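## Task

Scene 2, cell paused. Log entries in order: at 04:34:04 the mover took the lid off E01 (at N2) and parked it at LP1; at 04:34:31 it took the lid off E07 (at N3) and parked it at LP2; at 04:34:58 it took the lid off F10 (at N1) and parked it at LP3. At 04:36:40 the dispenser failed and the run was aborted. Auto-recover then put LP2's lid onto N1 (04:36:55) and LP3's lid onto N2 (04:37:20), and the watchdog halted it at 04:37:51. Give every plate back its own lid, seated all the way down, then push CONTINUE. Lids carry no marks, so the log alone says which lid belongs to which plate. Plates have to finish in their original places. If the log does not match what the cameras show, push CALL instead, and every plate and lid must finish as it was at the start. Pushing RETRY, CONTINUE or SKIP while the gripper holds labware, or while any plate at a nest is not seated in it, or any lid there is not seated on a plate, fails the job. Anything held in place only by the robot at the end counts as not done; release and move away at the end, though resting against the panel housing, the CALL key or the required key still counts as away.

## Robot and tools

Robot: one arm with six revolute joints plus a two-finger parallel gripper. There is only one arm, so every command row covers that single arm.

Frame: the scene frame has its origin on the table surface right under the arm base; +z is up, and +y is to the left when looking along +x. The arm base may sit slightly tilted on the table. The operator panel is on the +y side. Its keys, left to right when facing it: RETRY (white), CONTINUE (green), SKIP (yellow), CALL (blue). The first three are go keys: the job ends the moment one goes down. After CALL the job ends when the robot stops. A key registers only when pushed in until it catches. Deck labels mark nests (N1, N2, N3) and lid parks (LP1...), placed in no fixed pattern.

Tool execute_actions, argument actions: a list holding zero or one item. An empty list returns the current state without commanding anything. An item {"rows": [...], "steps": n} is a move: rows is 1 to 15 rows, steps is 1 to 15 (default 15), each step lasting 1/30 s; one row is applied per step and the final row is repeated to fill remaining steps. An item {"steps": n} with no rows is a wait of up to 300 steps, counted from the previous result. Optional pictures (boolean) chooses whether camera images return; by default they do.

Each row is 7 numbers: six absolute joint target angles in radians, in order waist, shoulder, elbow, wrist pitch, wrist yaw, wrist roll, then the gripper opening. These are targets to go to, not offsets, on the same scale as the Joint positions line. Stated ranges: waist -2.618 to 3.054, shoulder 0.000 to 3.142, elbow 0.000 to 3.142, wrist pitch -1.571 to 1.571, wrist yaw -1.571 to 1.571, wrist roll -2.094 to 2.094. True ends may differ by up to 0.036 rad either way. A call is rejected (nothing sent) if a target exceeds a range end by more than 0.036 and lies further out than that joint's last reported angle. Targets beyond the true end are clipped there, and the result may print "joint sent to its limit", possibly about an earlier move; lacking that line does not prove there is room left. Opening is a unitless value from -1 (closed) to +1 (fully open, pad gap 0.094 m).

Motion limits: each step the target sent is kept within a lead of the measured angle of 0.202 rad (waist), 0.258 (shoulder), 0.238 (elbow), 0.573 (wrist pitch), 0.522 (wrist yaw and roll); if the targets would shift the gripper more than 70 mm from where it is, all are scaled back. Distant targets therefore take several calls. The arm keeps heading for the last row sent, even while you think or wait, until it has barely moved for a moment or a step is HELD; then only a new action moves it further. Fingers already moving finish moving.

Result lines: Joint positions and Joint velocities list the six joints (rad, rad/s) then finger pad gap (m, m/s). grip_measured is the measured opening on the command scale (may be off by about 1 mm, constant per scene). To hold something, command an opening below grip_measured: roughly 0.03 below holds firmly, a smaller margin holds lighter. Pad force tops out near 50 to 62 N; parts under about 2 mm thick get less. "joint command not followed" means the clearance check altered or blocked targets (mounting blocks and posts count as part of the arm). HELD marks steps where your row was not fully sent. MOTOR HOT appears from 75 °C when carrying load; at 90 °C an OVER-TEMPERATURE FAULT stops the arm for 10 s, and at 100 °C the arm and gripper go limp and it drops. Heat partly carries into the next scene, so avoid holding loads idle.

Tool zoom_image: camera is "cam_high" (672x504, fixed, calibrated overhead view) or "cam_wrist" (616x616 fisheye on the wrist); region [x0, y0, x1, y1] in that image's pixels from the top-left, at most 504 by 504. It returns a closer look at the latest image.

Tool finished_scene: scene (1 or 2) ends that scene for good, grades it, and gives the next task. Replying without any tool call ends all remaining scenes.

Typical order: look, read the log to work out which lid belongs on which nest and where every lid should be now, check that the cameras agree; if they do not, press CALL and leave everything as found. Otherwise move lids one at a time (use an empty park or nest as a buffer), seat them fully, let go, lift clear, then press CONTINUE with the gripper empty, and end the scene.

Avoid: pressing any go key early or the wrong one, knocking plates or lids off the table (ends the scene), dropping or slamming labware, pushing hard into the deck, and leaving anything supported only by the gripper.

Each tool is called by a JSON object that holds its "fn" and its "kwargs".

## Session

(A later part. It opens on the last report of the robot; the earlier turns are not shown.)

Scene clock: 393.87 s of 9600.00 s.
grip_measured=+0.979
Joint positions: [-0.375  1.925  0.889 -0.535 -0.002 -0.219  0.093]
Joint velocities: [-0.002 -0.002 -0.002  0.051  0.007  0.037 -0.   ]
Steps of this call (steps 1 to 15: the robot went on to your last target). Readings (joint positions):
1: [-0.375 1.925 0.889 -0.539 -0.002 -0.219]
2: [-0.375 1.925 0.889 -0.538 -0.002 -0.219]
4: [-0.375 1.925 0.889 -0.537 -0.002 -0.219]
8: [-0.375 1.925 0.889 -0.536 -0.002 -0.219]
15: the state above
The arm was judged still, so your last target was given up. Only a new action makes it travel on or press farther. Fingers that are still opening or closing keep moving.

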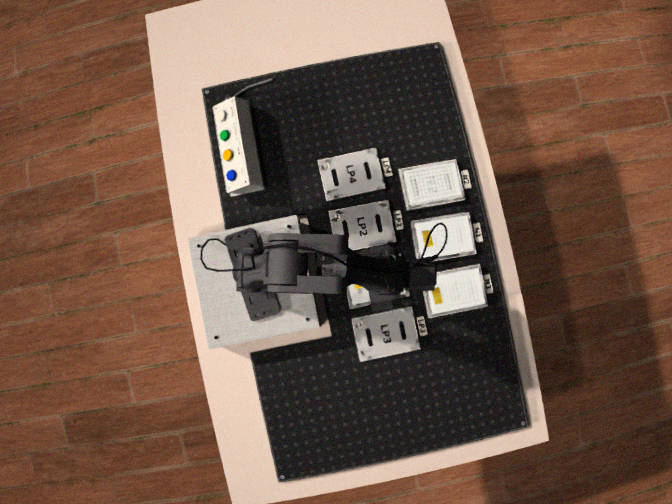

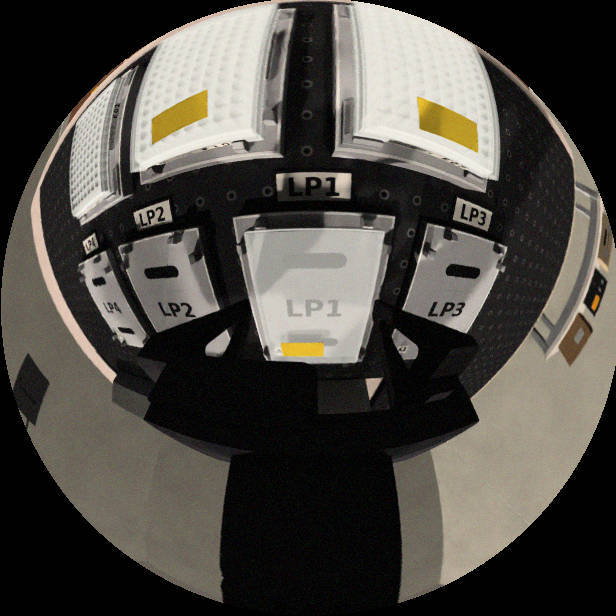

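{"fn": "execute_actions", "kwargs": {"actions": [{"rows": [[-0.378,1.936,0.878,-0.516,0.004,-0.223,0.98],[-0.378,1.939,0.876,-0.513,0.008,-0.223,0.98],[-0.378,1.941,0.874,-0.510,0.011,-0.223,0.98],[-0.378,1.943,0.872,-0.506,0.011,-0.223,0.98],[-0.378,1.945,0.870,-0.502,0.011,-0.223,0.98],[-0.378,1.946,0.869,-0.499,0.011,-0.223,0.98],[-0.378,1.946,0.868,-0.496,0.011,-0.223,0.98],[-0.378,1.946,0.868,-0.494,0.011,-0.223,0.98]], "steps": 15}], "pictures": false}}

{"fn": "execute_actions", "kwargs": {"actions": [{"steps": 12}]}}

{"fn": "zoom_image", "kwargs": {"camera": "cam_wrist", "region": [200, 200, 430, 370]}}

Scene clock: 400.80 s of 9600.00 s.
grip_measured=+0.979
Joint positions: [-0.375  1.925  0.878 -0.515  0.005 -0.219  0.093]
Joint velocities: [ 0.002  0.002 -0.002  0.022 -0.007  0.037 -0.   ]
Steps of this call (steps 1 to 90: nothing new was sent; then 3.43 s passed at rest; steps 91 to 105: all 15 steps of this action). Readings (joint positions):
91: [-0.375 1.925 0.889 -0.535 -0.002 -0.219]
92: [-0.375 1.925 0.889 -0.534 -0.001 -0.219]
94: [-0.375 1.925 0.889 -0.532 0.001 -0.219]
98: [-0.375 1.925 0.885 -0.520 0.004 -0.219]
105: the state above

Scene clock: 401.20 s of 9600.00 s.
grip_measured=+0.979
Joint positions: [-0.375  1.925  0.878 -0.512  0.006 -0.219  0.093]
Joint velocities: [ 0.007  0.002  0.002 -0.066 -0.022 -0.007 -0.   ]
Steps of this call (steps 1 to 12: the robot went on to your last target). Readings (joint positions):
1: [-0.375 1.925 0.878 -0.514 0.005 -0.219]
2: [-0.375 1.925 0.878 -0.513 0.005 -0.219]
4: [-0.375 1.925 0.878 -0.513 0.005 -0.219]
8: [-0.375 1.925 0.878 -0.512 0.006 -0.219]
12: the state above

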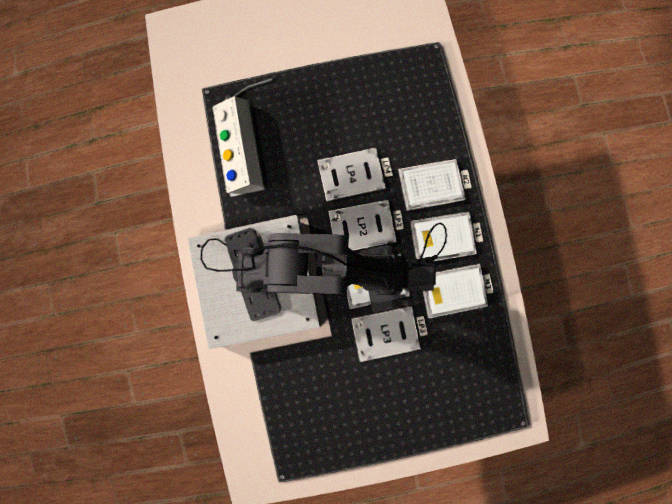

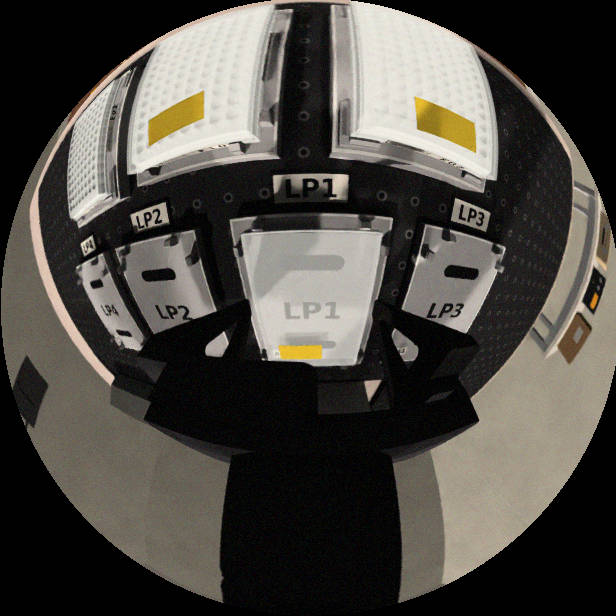

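Region (200, 200, 430, 370) of cam_wrist's 616x616 image, scaled by 2.191, with more detail than that image has; it fills the top 373 rows of this view, and the rest is white.

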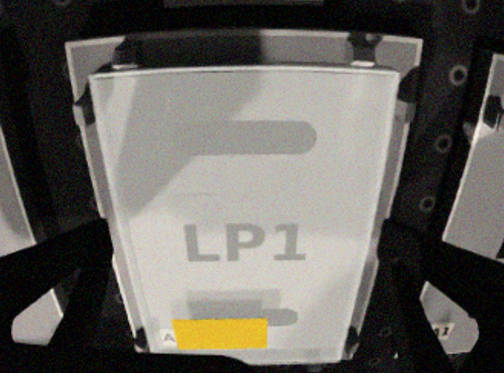

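{"fn": "execute_actions", "kwargs": {"actions": [{"rows": [[-0.378,1.947,0.872,-0.497,0.009,-0.223,0.98],[-0.378,1.948,0.872,-0.497,0.009,-0.223,0.98],[-0.378,1.949,0.872,-0.497,0.009,-0.223,0.98],[-0.378,1.950,0.872,-0.497,0.009,-0.223,0.98],[-0.378,1.951,0.872,-0.497,0.009,-0.223,0.98]], "steps": 15}], "pictures": false}}

{"fn": "execute_actions", "kwargs": {"actions": [{"steps": 8}]}}

{"fn": "zoom_image", "kwargs": {"camera": "cam_wrist", "region": [200, 200, 430, 370]}}

Scene clock: 405.17 s of 9600.00 s.
grip_measured=+0.979
Joint positions: [-0.375  1.941  0.878 -0.511  0.006 -0.219  0.093]
Joint velocities: [-0.002  0.017 -0.012 -0.066  0.022  0.007 -0.002]
Steps of this call (steps 1 to 15: the robot went on to your last target; steps 16 to 90: nothing new was sent; then 0.47 s passed at rest; steps 91 to 105: all 15 steps of this action). Readings (joint positions):
91: [-0.375 1.925 0.878 -0.512 0.006 -0.219]
92: [-0.375 1.925 0.878 -0.512 0.006 -0.219]
94: [-0.375 1.928 0.878 -0.511 0.006 -0.219]
98: [-0.375 1.940 0.878 -0.511 0.006 -0.219]
105: the state above

Scene clock: 405.43 s of 9600.00 s.
grip_measured=+0.979
Joint positions: [-0.375  1.941  0.878 -0.511  0.006 -0.219  0.093]
Joint velocities: [-0.012 -0.002  0.002 -0.022 -0.066  0.022  0.001]
Steps of this call (steps 1 to 8: the robot went on to your last target). Readings (joint positions):
1: [-0.375 1.941 0.878 -0.511 0.006 -0.219]
2: [-0.375 1.941 0.878 -0.511 0.006 -0.219]
4: [-0.375 1.941 0.878 -0.511 0.006 -0.219]
8: the state above

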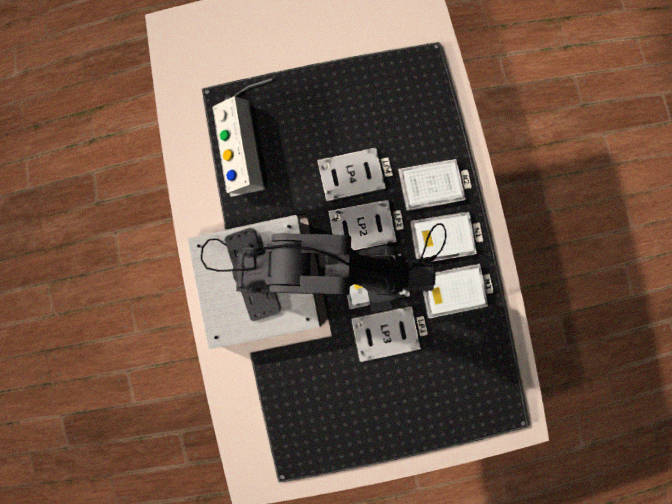

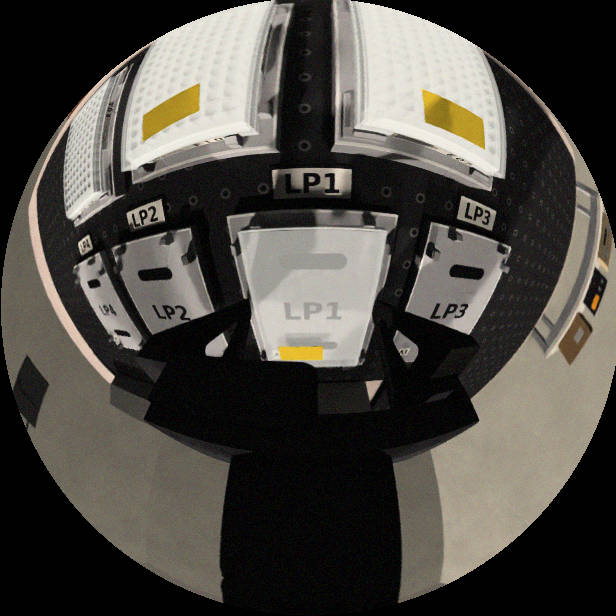

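Region (200, 200, 430, 370) of cam_wrist's 616x616 image, scaled by 2.191, with more detail than that image has; it fills the top 373 rows of this view, and the rest is white.

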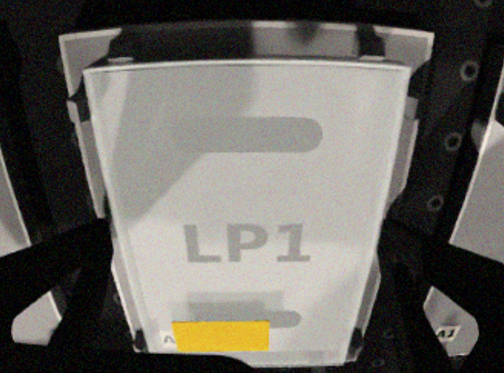

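{"fn": "execute_actions", "kwargs": {"actions": [{"rows": [[-0.378,1.948,0.872,-0.497,0.009,-0.223,0.96],[-0.378,1.948,0.872,-0.497,0.009,-0.223,0.93],[-0.378,1.948,0.872,-0.497,0.009,-0.223,0.90],[-0.378,1.948,0.872,-0.497,0.009,-0.223,0.87],[-0.378,1.948,0.872,-0.497,0.009,-0.223,0.85],[-0.378,1.948,0.872,-0.497,0.009,-0.223,0.83],[-0.378,1.948,0.872,-0.497,0.009,-0.223,0.81],[-0.378,1.948,0.872,-0.497,0.009,-0.223,0.80],[-0.378,1.948,0.872,-0.497,0.009,-0.223,0.79],[-0.378,1.948,0.872,-0.497,0.009,-0.223,0.78],[-0.378,1.948,0.872,-0.497,0.009,-0.223,0.77],[-0.378,1.948,0.872,-0.497,0.009,-0.223,0.76],[-0.378,1.948,0.872,-0.497,0.009,-0.223,0.75],[-0.378,1.948,0.872,-0.497,0.009,-0.223,0.74],[-0.378,1.948,0.872,-0.497,0.009,-0.223,0.73]], "steps": 15}], "pictures": false}}

{"fn": "execute_actions", "kwargs": {"actions": [{"steps": 6}]}}

{"fn": "zoom_image", "kwargs": {"camera": "cam_wrist", "region": [200, 200, 430, 370]}}

Scene clock: 410.03 s of 9600.00 s.
grip_measured=+0.775
Joint positions: [-0.375  1.941  0.878 -0.511  0.006 -0.219  0.083]
Joint velocities: [-0.007 -0.002 -0.007  0.022 -0.022  0.051 -0.001]
Steps of this call (steps 1 to 15: the robot went on to your last target; steps 16 to 90: nothing new was sent; then 1.10 s passed at rest; steps 91 to 105: all 15 steps of this action). Readings (joint positions):
91: [-0.375 1.941 0.878 -0.511 0.006 -0.219]
92: [-0.375 1.941 0.878 -0.511 0.006 -0.219]
94: [-0.375 1.941 0.878 -0.511 0.006 -0.219]
98: [-0.375 1.941 0.878 -0.511 0.006 -0.219]
105: the state above

Scene clock: 410.23 s of 9600.00 s.
grip_measured=+0.775
Joint positions: [-0.375  1.941  0.878 -0.511  0.006 -0.219  0.083]
Joint velocities: [ 0.007  0.007 -0.007  0.051  0.051  0.081  0.   ]
Steps of this call (steps 1 to 6: the robot went on to your last target). Readings (joint positions):
1: [-0.375 1.941 0.878 -0.511 0.006 -0.219]
2: [-0.375 1.941 0.878 -0.511 0.006 -0.219]
4: [-0.375 1.941 0.878 -0.511 0.006 -0.219]
6: the state above

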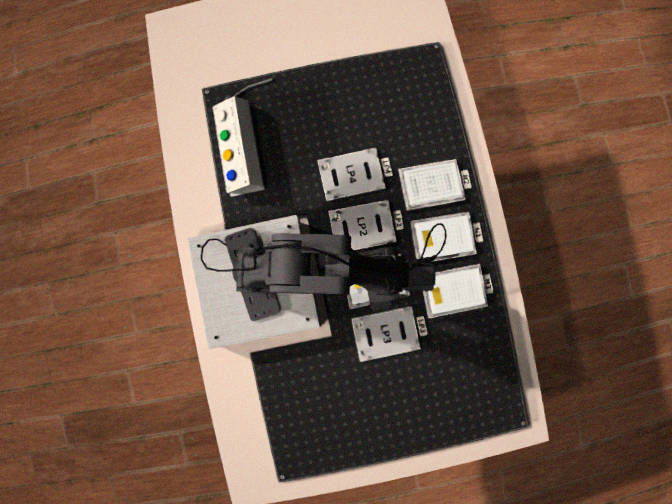

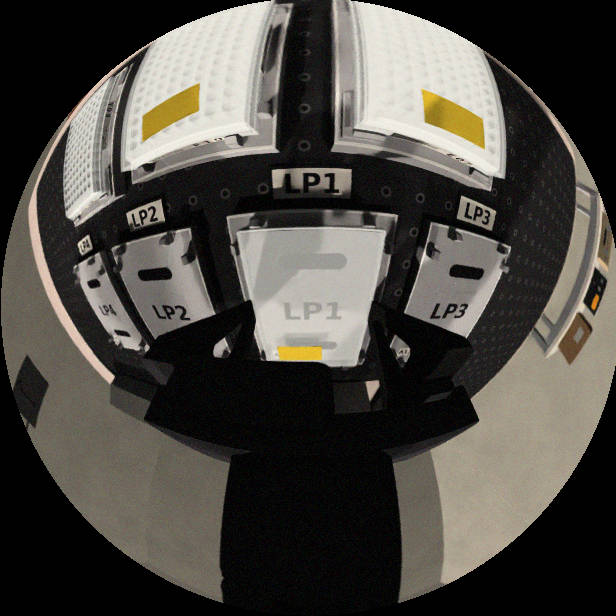

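Region (200, 200, 430, 370) of cam_wrist's 616x616 image, scaled by 2.191, with more detail than that image has; it fills the top 373 rows of this view, and the rest is white.

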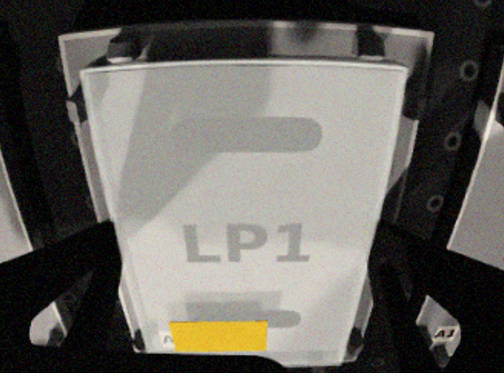

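{"fn": "execute_actions", "kwargs": {"actions": [{"rows": [[-0.375,1.925,0.893,-0.518,0.006,-0.219,0.73],[-0.375,1.912,0.905,-0.528,0.006,-0.219,0.73],[-0.375,1.9104,0.9063,-0.5308,0.006,-0.219,0.73],[-0.375,1.9057,0.9100,-0.5391,0.006,-0.219,0.73],[-0.375,1.8983,0.9158,-0.5521,0.006,-0.219,0.73],[-0.375,1.8885,0.9235,-0.5693,0.006,-0.219,0.73],[-0.375,1.8771,0.9325,-0.5892,0.006,-0.219,0.73],[-0.375,1.865,0.942,-0.6105,0.006,-0.219,0.73],[-0.375,1.8529,0.9515,-0.6318,0.006,-0.219,0.73],[-0.375,1.8415,0.9605,-0.6518,0.006,-0.219,0.73],[-0.375,1.8317,0.9682,-0.6689,0.006,-0.219,0.73],[-0.375,1.8243,0.9740,-0.6819,0.006,-0.219,0.73],[-0.375,1.8196,0.9777,-0.6902,0.006,-0.219,0.73],[-0.375,1.818,0.979,-0.693,0.006,-0.219,0.73],[-0.375,1.818,0.979,-0.694,0.006,-0.219,0.73]], "steps": 15}], "pictures": false}}

{"fn": "execute_actions", "kwargs": {"actions": [{"rows": [[-0.3744,1.818,0.9804,-0.6977,0.004,-0.2183,0.73],[-0.3725,1.825,0.9846,-0.6996,0.002,-0.2163,0.73],[-0.3694,1.840,0.9915,-0.7029,0.0,-0.2130,0.73],[-0.3650,1.855,1.0013,-0.7075,-0.002,-0.2084,0.73],[-0.3594,1.8693,1.0137,-0.7134,-0.004,-0.2025,0.73],[-0.3527,1.8772,1.0286,-0.7204,-0.005,-0.1954,0.73],[-0.3448,1.8865,1.0462,-0.7287,-0.005,-0.1871,0.73],[-0.3357,1.8971,1.0662,-0.7381,-0.005,-0.1775,0.73],[-0.3256,1.9090,1.0886,-0.7486,-0.005,-0.1669,0.73],[-0.3145,1.9220,1.1133,-0.7603,-0.005,-0.1551,0.73],[-0.3025,1.9362,1.1401,-0.7729,-0.005,-0.1424,0.73],[-0.2895,1.9514,1.1689,-0.7865,-0.005,-0.1287,0.73],[-0.2756,1.9677,1.1996,-0.8009,-0.005,-0.1141,0.73],[-0.2611,1.9848,1.2320,-0.8162,-0.005,-0.0987,0.73],[-0.2458,2.0028,1.266,-0.8322,-0.005,-0.0825,0.73]], "steps": 15}], "pictures": false}}

{"fn": "execute_actions", "kwargs": {"actions": [{"rows": [[-0.2298,2.0223,1.3014,-0.8481,-0.005,-0.0657,0.73],[-0.2133,2.0428,1.3380,-0.8642,-0.005,-0.0483,0.73],[-0.1964,2.0638,1.3756,-0.8808,-0.005,-0.0304,0.73],[-0.1791,2.0853,1.4141,-0.8978,-0.005,-0.0121,0.73],[-0.1614,2.1072,1.4534,-0.9152,-0.005,0.0066,0.73],[-0.1435,2.1294,1.4930,-0.9326,-0.005,0.0254,0.73],[-0.1255,2.1517,1.5330,-0.9503,-0.005,0.0445,0.73],[-0.1075,2.1741,1.5730,-0.9679,-0.005,0.0635,0.73],[-0.0895,2.1964,1.6130,-0.9856,-0.005,0.0826,0.73],[-0.0716,2.2186,1.6526,-1.0030,-0.005,0.1014,0.73],[-0.0539,2.2416,1.6919,-1.0193,-0.005,0.1201,0.73],[-0.0366,2.2674,1.7304,-1.0320,-0.005,0.1384,0.73],[-0.0197,2.2926,1.7680,-1.0444,-0.005,0.1563,0.73],[-0.0032,2.3171,1.8046,-1.0565,-0.005,0.1737,0.73],[0.0128,2.3408,1.840,-1.0682,-0.005,0.1905,0.73]], "steps": 15}], "pictures": false}}

{"fn": "execute_actions", "kwargs": {"actions": [{"rows": [[0.0281,2.3636,1.8740,-1.0794,-0.005,0.2067,0.73],[0.0426,2.3853,1.9064,-1.0901,-0.005,0.2221,0.73],[0.0565,2.4058,1.9371,-1.1003,-0.005,0.2367,0.73],[0.0695,2.4251,1.9659,-1.1098,-0.005,0.2504,0.73],[0.0815,2.4431,1.9927,-1.1186,-0.005,0.2631,0.73],[0.0926,2.4596,2.0174,-1.1268,-0.005,0.2749,0.73],[0.1027,2.4746,2.0398,-1.1342,-0.005,0.2855,0.73],[0.1118,2.4880,2.0598,-1.1408,-0.005,0.2951,0.73],[0.1197,2.4998,2.0774,-1.1466,-0.005,0.3034,0.73],[0.1264,2.5098,2.0923,-1.1515,-0.005,0.3105,0.73],[0.1320,2.5181,2.1047,-1.1556,-0.005,0.3164,0.73],[0.1364,2.5246,2.1145,-1.1589,-0.005,0.3210,0.73],[0.1395,2.5292,2.1214,-1.1612,-0.005,0.3243,0.73],[0.1414,2.5321,2.1256,-1.1625,-0.005,0.3263,0.73],[0.142,2.533,2.127,-1.163,-0.005,0.327,0.73]], "steps": 15}], "pictures": false}}

{"fn": "execute_actions", "kwargs": {"actions": [{"steps": 15}]}}

{"fn": "zoom_image", "kwargs": {"camera": "cam_wrist", "region": [200, 200, 430, 370]}}

Scene clock: 435.10 s of 9600.00 s.
grip_measured=+0.775
Joint positions: [-0.375  1.845  0.957 -0.638  0.007 -0.219  0.083]
Joint velocities: [-0.012 -0.183  0.154 -0.139  0.081  0.066 -0.   ]
Steps of this call (steps 1 to 15: the robot went on to your last target; steps 16 to 90: nothing new was sent; then 21.37 s passed at rest; steps 91 to 105: all 15 steps of this action). Readings (joint positions):
91: [-0.375 1.941 0.878 -0.511 0.006 -0.219]
92: [-0.375 1.941 0.878 -0.511 0.006 -0.219]
94: [-0.375 1.941 0.878 -0.513 0.007 -0.219]
98: [-0.375 1.925 0.896 -0.549 0.007 -0.219]
105: the state above

Scene clock: 435.60 s of 9600.00 s.
grip_measured=+0.775
Joint positions: [-0.282  1.967  1.185 -0.774  0.005 -0.141  0.083]
Joint velocities: [ 0.388  0.481  0.955 -0.432  0.066  0.374 -0.   ]
Steps of this call (steps 1 to 15: all 15 steps of this action). Readings (joint positions):
1: [-0.375 1.840 0.961 -0.644 0.007 -0.219]
2: [-0.375 1.839 0.963 -0.650 0.007 -0.219]
4: [-0.375 1.839 0.966 -0.664 0.007 -0.218]
8: [-0.362 1.868 1.007 -0.703 0.007 -0.205]
15: the state above

Scene clock: 436.10 s of 9600.00 s.
grip_measured=+0.775
Joint positions: [-0.024  2.291  1.759 -0.991  0.002  0.11   0.083]
Joint velocities: [ 0.501  0.696  1.067 -0.374  0.051  0.476 -0.001]
Steps of this call (steps 1 to 15: all 15 steps of this action). Readings (joint positions):
1: [-0.267 1.984 1.219 -0.786 0.005 -0.127]
2: [-0.252 2.002 1.254 -0.799 0.005 -0.114]
4: [-0.219 2.041 1.328 -0.826 0.005 -0.084]
8: [-0.149 2.128 1.485 -0.885 0.004 -0.016]
15: the state above

Scene clock: 436.60 s of 9600.00 s.
grip_measured=+0.775
Joint positions: [ 0.14   2.529  2.09  -1.128 -0.003  0.298  0.083]
Joint velocities: [ 0.061  0.095  0.129 -0.139 -0.037  0.11   0.   ]
Steps of this call (steps 1 to 15: all 15 steps of this action). Readings (joint positions):
1: [-0.006 2.315 1.795 -1.004 0.002 0.127]
2: [0.010 2.338 1.829 -1.016 0.002 0.145]
4: [0.041 2.384 1.893 -1.039 0.001 0.177]
8: [0.092 2.461 1.997 -1.081 -0.001 0.234]
15: the state above

Scene clock: 437.10 s of 9600.00 s.
grip_measured=+0.775
Joint positions: [ 0.142  2.532  2.099 -1.149 -0.004  0.32   0.083]
Joint velocities: [-0.012 -0.007  0.002  0.022 -0.037 -0.007  0.   ]
Steps of this call (steps 1 to 15: the robot went on to your last target). Readings (joint positions):
1: [0.142 2.531 2.093 -1.132 -0.004 0.302]
2: [0.142 2.532 2.095 -1.135 -0.004 0.306]
4: [0.142 2.532 2.097 -1.141 -0.004 0.311]
8: [0.142 2.532 2.099 -1.146 -0.004 0.317]
15: the state above

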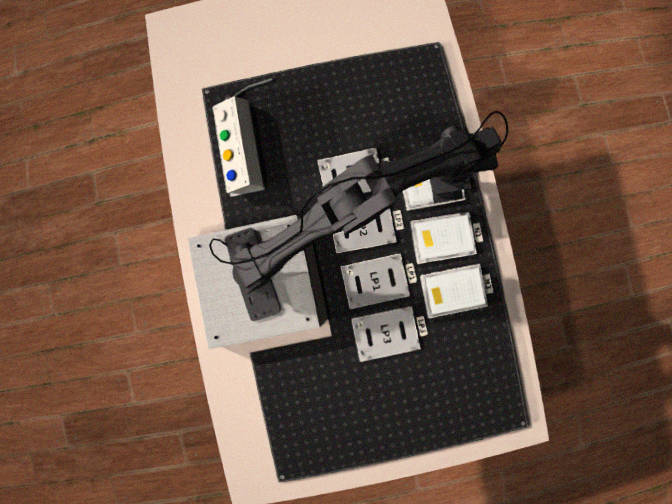

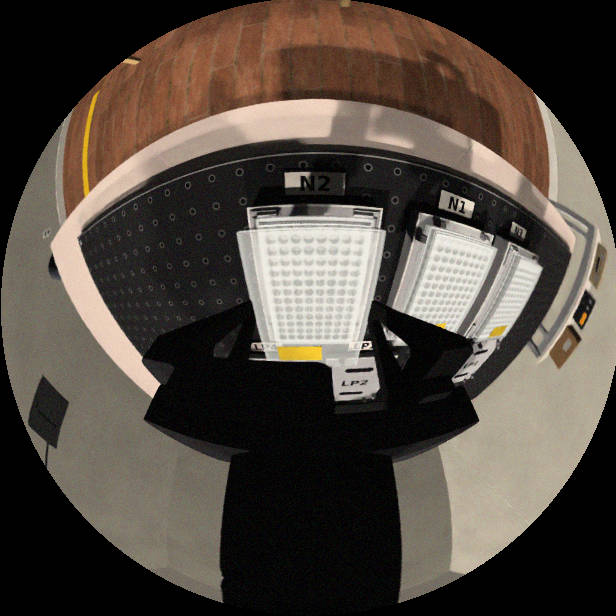

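Region (200, 200, 430, 370) of cam_wrist's 616x616 image, scaled by 2.191, with more detail than that image has; it fills the top 373 rows of this view, and the rest is white.

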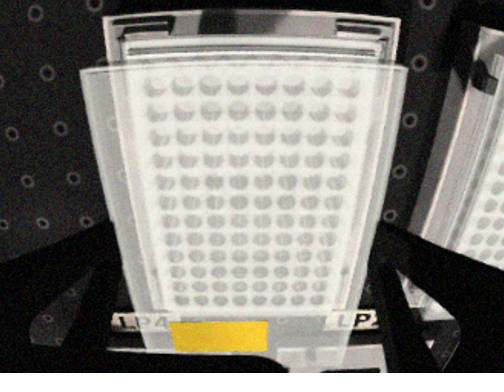

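{"fn": "execute_actions", "kwargs": {"actions": []}}

Scene clock: 445.93 s of 9600.00 s.
grip_measured=+0.775
Joint positions: [ 0.142  2.532  2.099 -1.15  -0.004  0.321  0.083]
Joint velocities: [ 0.012 -0.027 -0.002  0.007  0.066  0.081  0.001]
Steps of this call (steps 1 to 15: the robot went on to your last target; steps 16 to 90: nothing new was sent; then 5.83 s passed at rest). Readings (joint positions):
1: [0.142 2.532 2.099 -1.149 -0.004 0.320]
2: [0.142 2.532 2.099 -1.149 -0.004 0.320]
4: [0.142 2.532 2.099 -1.149 -0.004 0.320]
8: [0.142 2.532 2.099 -1.150 -0.004 0.321]
90: the state above
The arm was judged still, so your last target was given up. Only a new action makes it travel on or press farther. Fingers that are still opening or closing keep moving.

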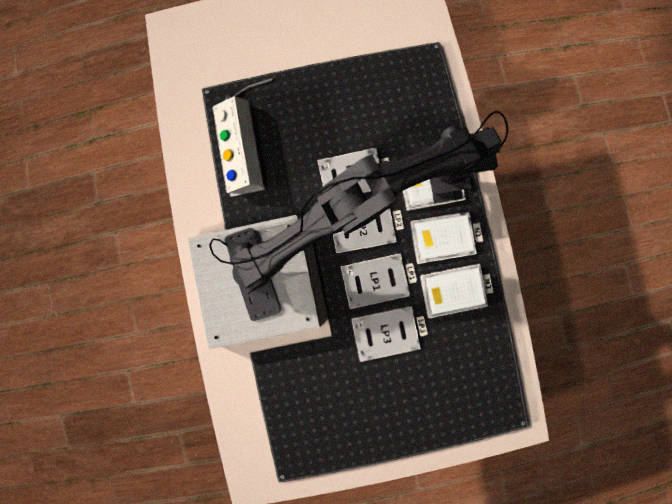

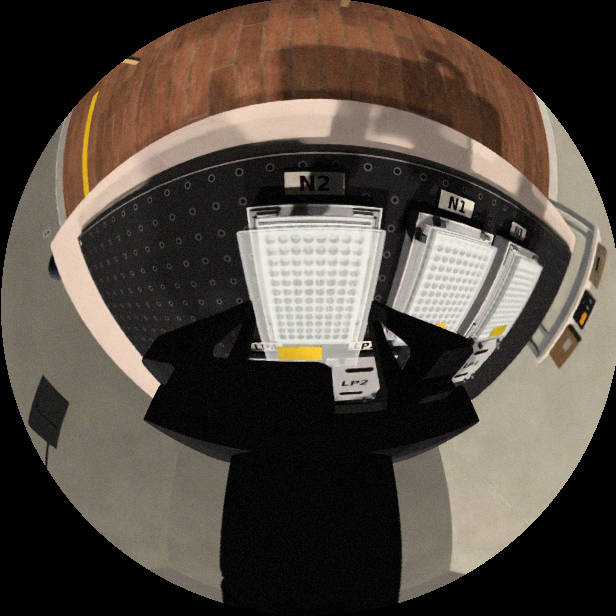

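{"fn": "execute_actions", "kwargs": {"actions": [{"rows": [[0.142,2.534,2.096,-1.144,-0.002,0.32,0.73],[0.142,2.537,2.092,-1.137,0.0,0.32,0.73],[0.142,2.540,2.087,-1.129,0.002,0.32,0.73],[0.142,2.543,2.082,-1.120,0.004,0.32,0.73],[0.142,2.546,2.077,-1.111,0.006,0.32,0.73],[0.142,2.549,2.073,-1.103,0.008,0.32,0.73],[0.142,2.551,2.070,-1.097,0.010,0.32,0.73],[0.142,2.552,2.067,-1.093,0.011,0.32,0.73]], "steps": 15}], "pictures": false}}

{"fn": "execute_actions", "kwargs": {"actions": [{"steps": 15}]}}

{"fn": "zoom_image", "kwargs": {"camera": "cam_wrist", "region": [200, 200, 430, 370]}}

Scene clock: 455.07 s of 9600.00 s.
grip_measured=+0.775
Joint positions: [ 0.142  2.553  2.072 -1.115  0.001  0.321  0.083]
Joint velocities: [-0.007  0.017 -0.017  0.081  0.022 -0.022  0.   ]
Steps of this call (steps 1 to 90: nothing new was sent; then 5.63 s passed at rest; steps 91 to 105: all 15 steps of this action). Readings (joint positions):
91: [0.142 2.532 2.099 -1.150 -0.004 0.321]
92: [0.142 2.532 2.099 -1.150 -0.004 0.321]
94: [0.142 2.532 2.097 -1.147 -0.004 0.321]
98: [0.142 2.535 2.084 -1.129 -0.002 0.321]
105: the state above

Scene clock: 455.57 s of 9600.00 s.
grip_measured=+0.775
Joint positions: [ 0.142  2.553  2.072 -1.11   0.002  0.321  0.083]
Joint velocities: [-0.007  0.007  0.012 -0.007 -0.066  0.11  -0.   ]
Steps of this call (steps 1 to 15: the robot went on to your last target). Readings (joint positions):
1: [0.142 2.553 2.072 -1.115 0.001 0.321]
2: [0.142 2.553 2.072 -1.114 0.001 0.321]
4: [0.142 2.553 2.072 -1.112 0.001 0.321]
8: [0.142 2.553 2.072 -1.111 0.002 0.321]
15: the state above
The arm was judged still, so your last target was given up. Only a new action makes it travel on or press farther. Fingers that are still opening or closing keep moving.

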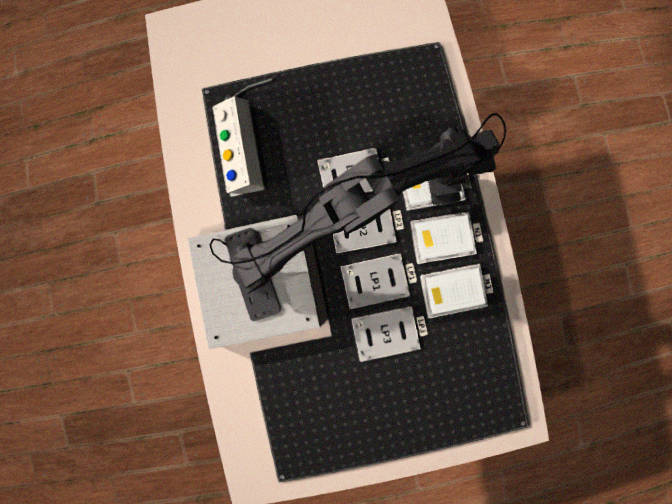

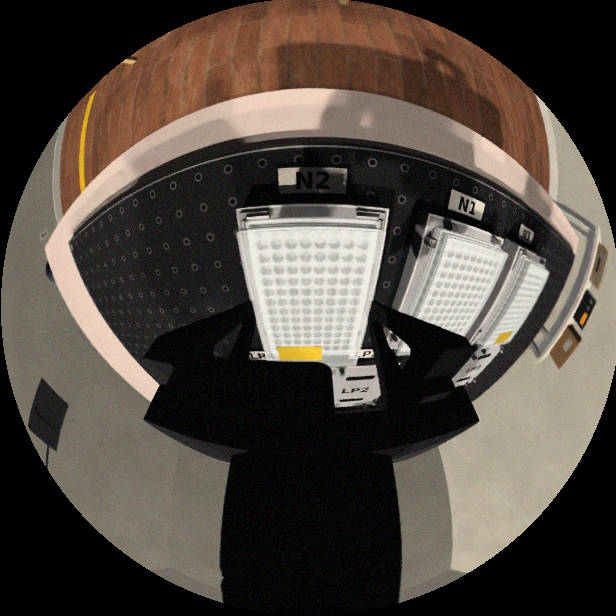

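Region (200, 200, 430, 370) of cam_wrist's 616x616 image, scaled by 2.191, with more detail than that image has; it fills the top 373 rows of this view, and the rest is white.

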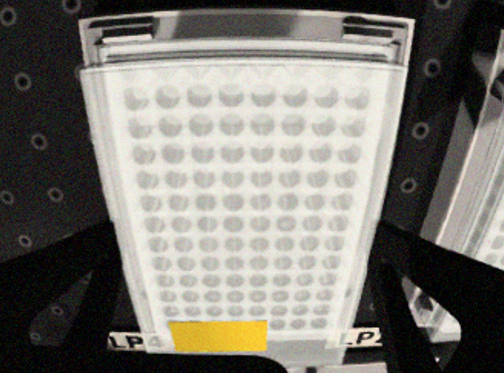

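{"fn": "execute_actions", "kwargs": {"actions": [{"rows": [[0.142,2.553,2.072,-1.100,0.011,0.32,0.73],[0.142,2.553,2.072,-1.092,0.011,0.32,0.73],[0.142,2.553,2.072,-1.086,0.011,0.32,0.73],[0.142,2.553,2.072,-1.081,0.011,0.32,0.73]], "steps": 15}], "pictures": false}}

{"fn": "execute_actions", "kwargs": {"actions": [{"steps": 15}]}}

{"fn": "zoom_image", "kwargs": {"camera": "cam_wrist", "region": [200, 200, 430, 370]}}

Scene clock: 460.80 s of 9600.00 s.
grip_measured=+0.775
Joint positions: [ 0.142  2.553  2.072 -1.099  0.002  0.321  0.083]
Joint velocities: [-0.012  0.002  0.002 -0.037  0.037 -0.007  0.   ]
Steps of this call (steps 1 to 90: nothing new was sent; then 1.73 s passed at rest; steps 91 to 105: all 15 steps of this action). Readings (joint positions):
91: [0.142 2.553 2.072 -1.110 0.002 0.321]
92: [0.142 2.553 2.072 -1.110 0.002 0.321]
94: [0.142 2.553 2.072 -1.108 0.002 0.321]
98: [0.142 2.553 2.072 -1.102 0.002 0.321]
105: the state above

Scene clock: 461.30 s of 9600.00 s.
grip_measured=+0.775
Joint positions: [ 0.142  2.553  2.072 -1.099  0.002  0.321  0.083]
Joint velocities: [ 0.002 -0.007 -0.017 -0.022  0.051  0.022  0.001]
Steps of this call (steps 1 to 15: the robot went on to your last target). Readings (joint positions):
1: [0.142 2.553 2.072 -1.099 0.002 0.321]
2: [0.142 2.553 2.072 -1.099 0.002 0.321]
4: [0.142 2.553 2.072 -1.099 0.002 0.321]
8: [0.142 2.553 2.072 -1.099 0.002 0.321]
15: the state above
The arm was judged still, so your last target was given up. Only a new action makes it travel on or press farther. Fingers that are still opening or closing keep moving.

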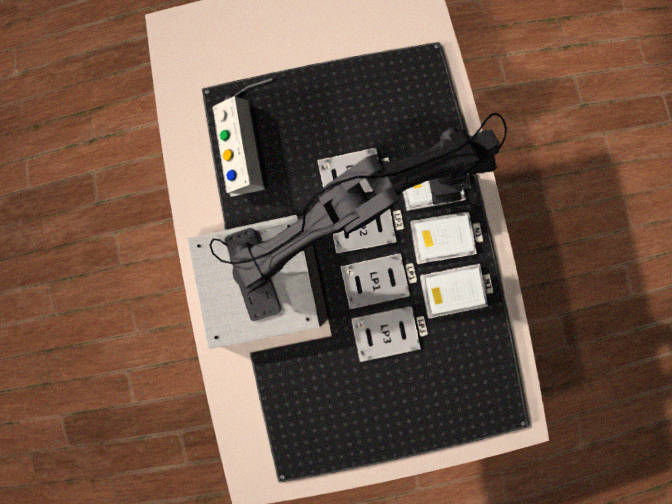

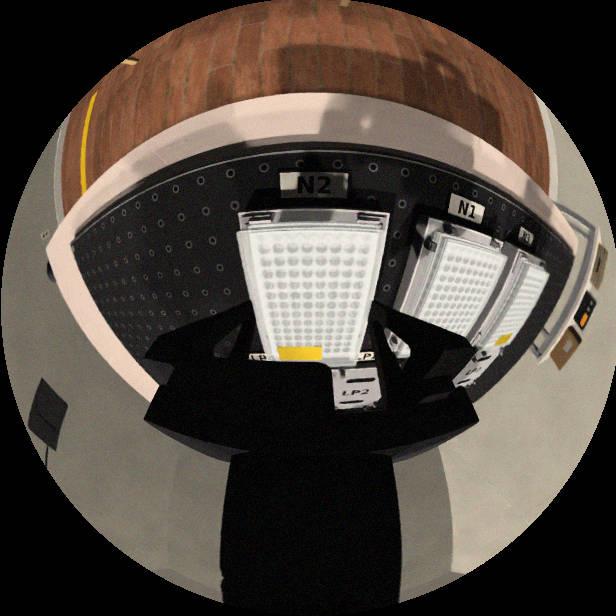

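Region (200, 200, 430, 370) of cam_wrist's 616x616 image, scaled by 2.191, with more detail than that image has; it fills the top 373 rows of this view, and the rest is white.

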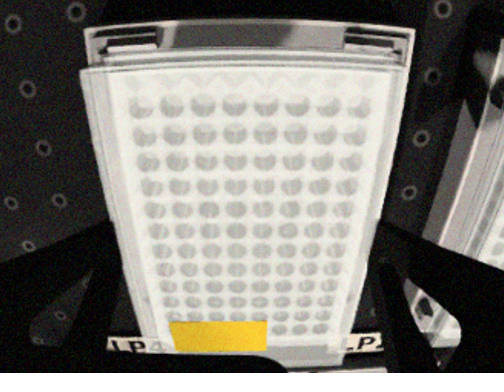

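{"fn": "execute_actions", "kwargs": {"actions": [{"rows": [[0.142,2.553,2.072,-1.083,0.013,0.32,0.73],[0.142,2.553,2.072,-1.083,0.016,0.32,0.73],[0.142,2.553,2.072,-1.083,0.018,0.32,0.73]], "steps": 15}], "pictures": false}}

{"fn": "execute_actions", "kwargs": {"actions": [{"steps": 12}]}}

{"fn": "zoom_image", "kwargs": {"camera": "cam_wrist", "region": [200, 200, 430, 370]}}

Scene clock: 464.77 s of 9600.00 s.
grip_measured=+0.775
Joint positions: [ 0.142  2.553  2.072 -1.099  0.008  0.321  0.083]
Joint velocities: [ 0.012 -0.022 -0.002 -0.022 -0.007 -0.095 -0.   ]
Steps of this call (steps 1 to 89: nothing new was sent; steps 90 to 104: all 15 steps of this action). Readings (joint positions):
90: [0.142 2.553 2.072 -1.099 0.002 0.321]
91: [0.142 2.553 2.072 -1.099 0.002 0.321]
93: [0.142 2.553 2.072 -1.099 0.005 0.321]
97: [0.142 2.553 2.072 -1.099 0.007 0.321]
104: the state above

Scene clock: 465.17 s of 9600.00 s.
grip_measured=+0.775
Joint positions: [ 0.142  2.553  2.072 -1.099  0.008  0.321  0.083]
Joint velocities: [ 0.002 -0.007 -0.002 -0.037 -0.007 -0.051 -0.001]
Steps of this call (steps 1 to 12: the robot went on to your last target). Readings (joint positions):
1: [0.142 2.553 2.072 -1.099 0.008 0.321]
2: [0.142 2.553 2.072 -1.099 0.008 0.321]
4: [0.142 2.553 2.072 -1.099 0.008 0.321]
8: [0.142 2.553 2.072 -1.099 0.008 0.321]
12: the state above

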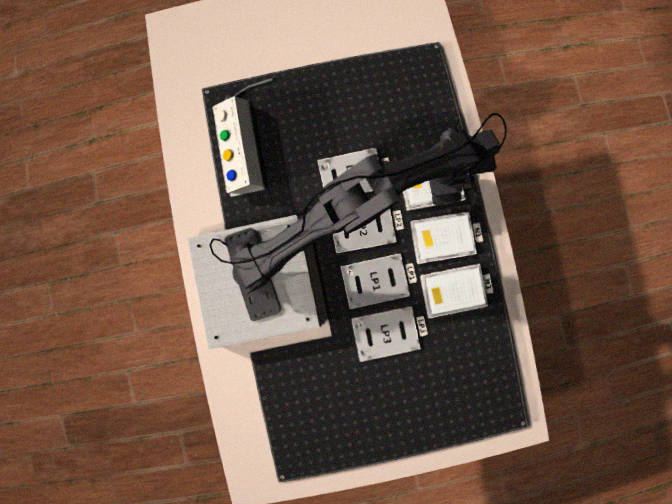

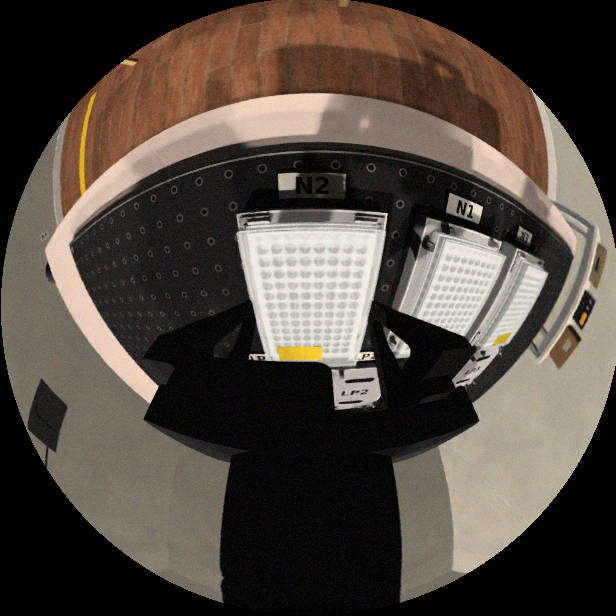

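Region (200, 200, 430, 370) of cam_wrist's 616x616 image, scaled by 2.191, with more detail than that image has; it fills the top 373 rows of this view, and the rest is white.

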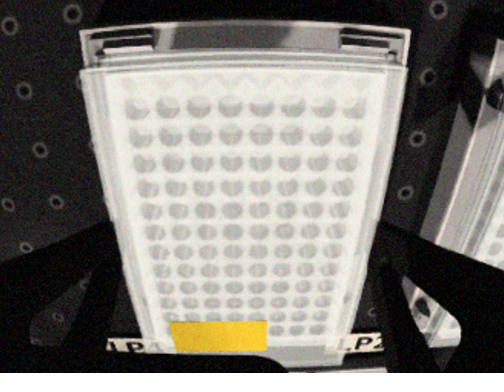

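{"fn": "execute_actions", "kwargs": {"actions": [{"rows": [[0.142,2.553,2.064,-1.083,0.018,0.32,0.73],[0.142,2.553,2.062,-1.0805,0.018,0.32,0.73],[0.142,2.553,2.060,-1.078,0.018,0.32,0.73],[0.142,2.553,2.058,-1.0755,0.018,0.32,0.73],[0.142,2.553,2.056,-1.073,0.018,0.32,0.73],[0.142,2.553,2.054,-1.0705,0.018,0.32,0.73],[0.142,2.553,2.052,-1.068,0.018,0.32,0.73],[0.142,2.553,2.050,-1.065,0.018,0.32,0.73],[0.142,2.553,2.048,-1.062,0.018,0.32,0.73]], "steps": 15}], "pictures": false}}

{"fn": "execute_actions", "kwargs": {"actions": [{"steps": 12}]}}

{"fn": "zoom_image", "kwargs": {"camera": "cam_wrist", "region": [200, 200, 430, 370]}}

Scene clock: 470.13 s of 9600.00 s.
grip_measured=+0.775
Joint positions: [ 0.142  2.553  2.055 -1.082  0.008  0.321  0.083]
Joint velocities: [ 0.007 -0.007  0.002 -0.007 -0.007 -0.051 -0.   ]
Steps of this call (steps 1 to 15: the robot went on to your last target; steps 16 to 90: nothing new was sent; then 1.47 s passed at rest; steps 91 to 105: all 15 steps of this action). Readings (joint positions):
91: [0.142 2.553 2.072 -1.099 0.008 0.321]
92: [0.142 2.553 2.072 -1.099 0.008 0.321]
94: [0.142 2.553 2.072 -1.097 0.008 0.321]
98: [0.142 2.553 2.066 -1.089 0.008 0.321]
105: the state above

Scene clock: 470.53 s of 9600.00 s.
grip_measured=+0.775
Joint positions: [ 0.142  2.553  2.055 -1.08   0.008  0.321  0.083]
Joint velocities: [ 0.022  0.002 -0.017  0.007 -0.051  0.037  0.001]
Steps of this call (steps 1 to 12: the robot went on to your last target). Readings (joint positions):
1: [0.142 2.553 2.055 -1.081 0.008 0.321]
2: [0.142 2.553 2.055 -1.081 0.008 0.321]
4: [0.142 2.553 2.055 -1.080 0.008 0.321]
8: [0.142 2.553 2.055 -1.080 0.008 0.321]
12: the state above

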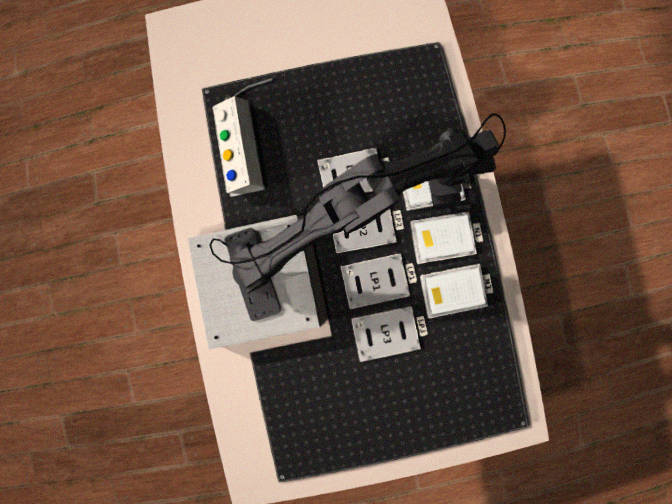

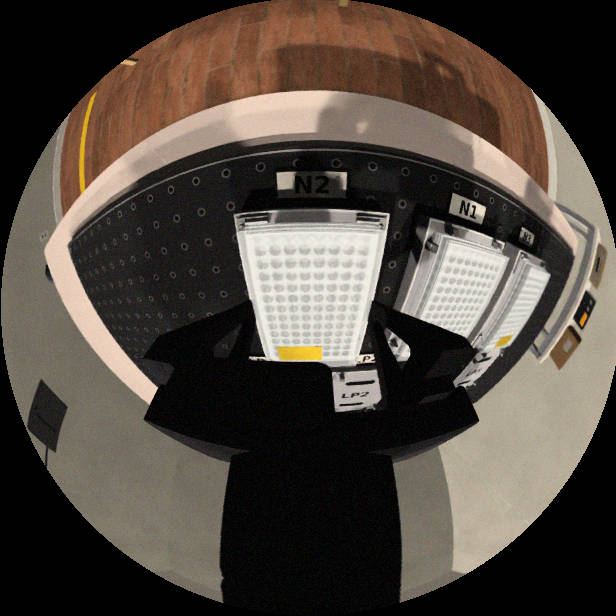

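Region (200, 200, 430, 370) of cam_wrist's 616x616 image, scaled by 2.191, with more detail than that image has; it fills the top 373 rows of this view, and the rest is white.

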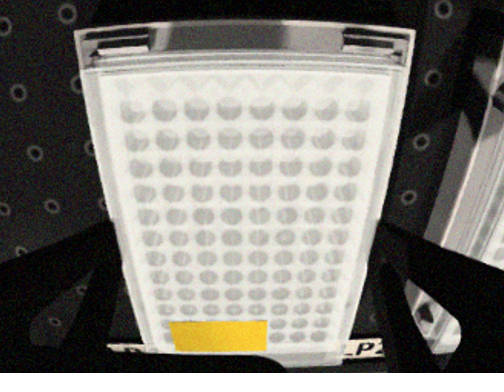

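{"fn": "execute_actions", "kwargs": {"actions": [{"rows": [[0.142,2.553,2.046,-1.062,0.018,0.32,0.73],[0.142,2.553,2.044,-1.060,0.018,0.32,0.73],[0.142,2.553,2.042,-1.058,0.018,0.32,0.73],[0.142,2.553,2.040,-1.056,0.018,0.32,0.73],[0.142,2.553,2.038,-1.054,0.018,0.32,0.73],[0.142,2.553,2.036,-1.052,0.018,0.32,0.73],[0.142,2.553,2.034,-1.050,0.018,0.32,0.73],[0.142,2.553,2.031,-1.048,0.018,0.32,0.73],[0.142,2.553,2.028,-1.046,0.018,0.32,0.73]], "steps": 15}], "pictures": false}}

{"fn": "execute_actions", "kwargs": {"actions": [{"steps": 12}]}}

{"fn": "zoom_image", "kwargs": {"camera": "cam_wrist", "region": [200, 200, 430, 370]}}

Scene clock: 474.70 s of 9600.00 s.
grip_measured=+0.775
Joint positions: [ 0.142  2.553  2.041 -1.066  0.009  0.321  0.083]
Joint velocities: [-0.012 -0.002 -0.007  0.051  0.051 -0.022 -0.001]
Steps of this call (steps 1 to 15: the robot went on to your last target; steps 16 to 90: nothing new was sent; then 0.67 s passed at rest; steps 91 to 105: all 15 steps of this action). Readings (joint positions):
91: [0.142 2.553 2.055 -1.079 0.008 0.321]
92: [0.142 2.553 2.055 -1.079 0.008 0.321]
94: [0.142 2.553 2.055 -1.078 0.008 0.321]
98: [0.142 2.553 2.047 -1.071 0.008 0.321]
105: the state above

Scene clock: 475.10 s of 9600.00 s.
grip_measured=+0.775
Joint positions: [ 0.142  2.553  2.041 -1.066  0.009  0.321  0.083]
Joint velocities: [ 0.002 -0.002 -0.002 -0.022 -0.022 -0.037 -0.002]
Steps of this call (steps 1 to 12: the robot went on to your last target). Readings (joint positions):
1: [0.142 2.553 2.041 -1.066 0.009 0.321]
2: [0.142 2.553 2.041 -1.066 0.009 0.321]
4: [0.142 2.553 2.041 -1.066 0.009 0.321]
8: [0.142 2.553 2.041 -1.066 0.009 0.321]
12: the state above

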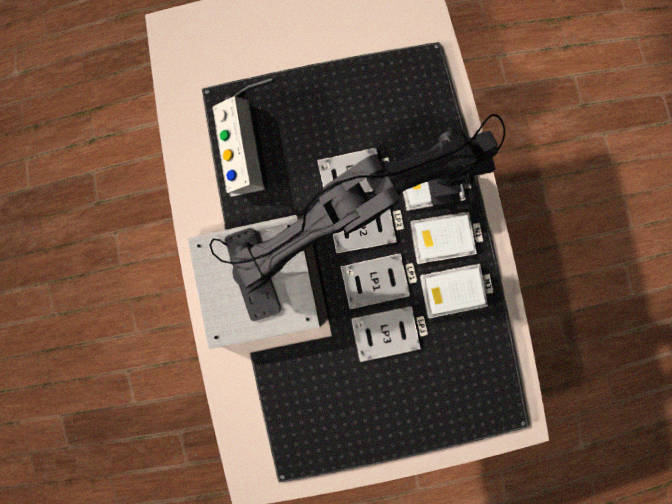

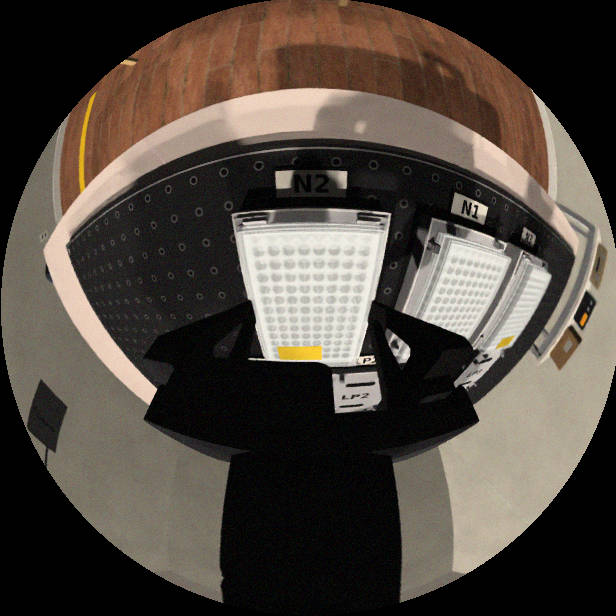

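Region (200, 200, 430, 370) of cam_wrist's 616x616 image, scaled by 2.191, with more detail than that image has; it fills the top 373 rows of this view, and the rest is white.

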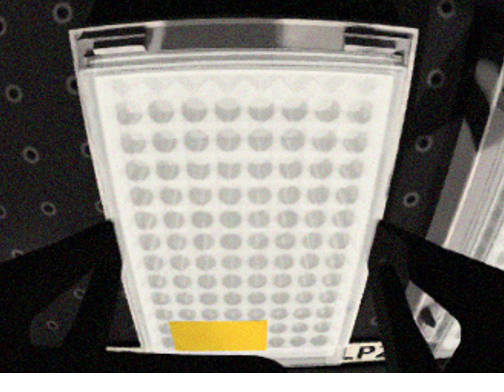

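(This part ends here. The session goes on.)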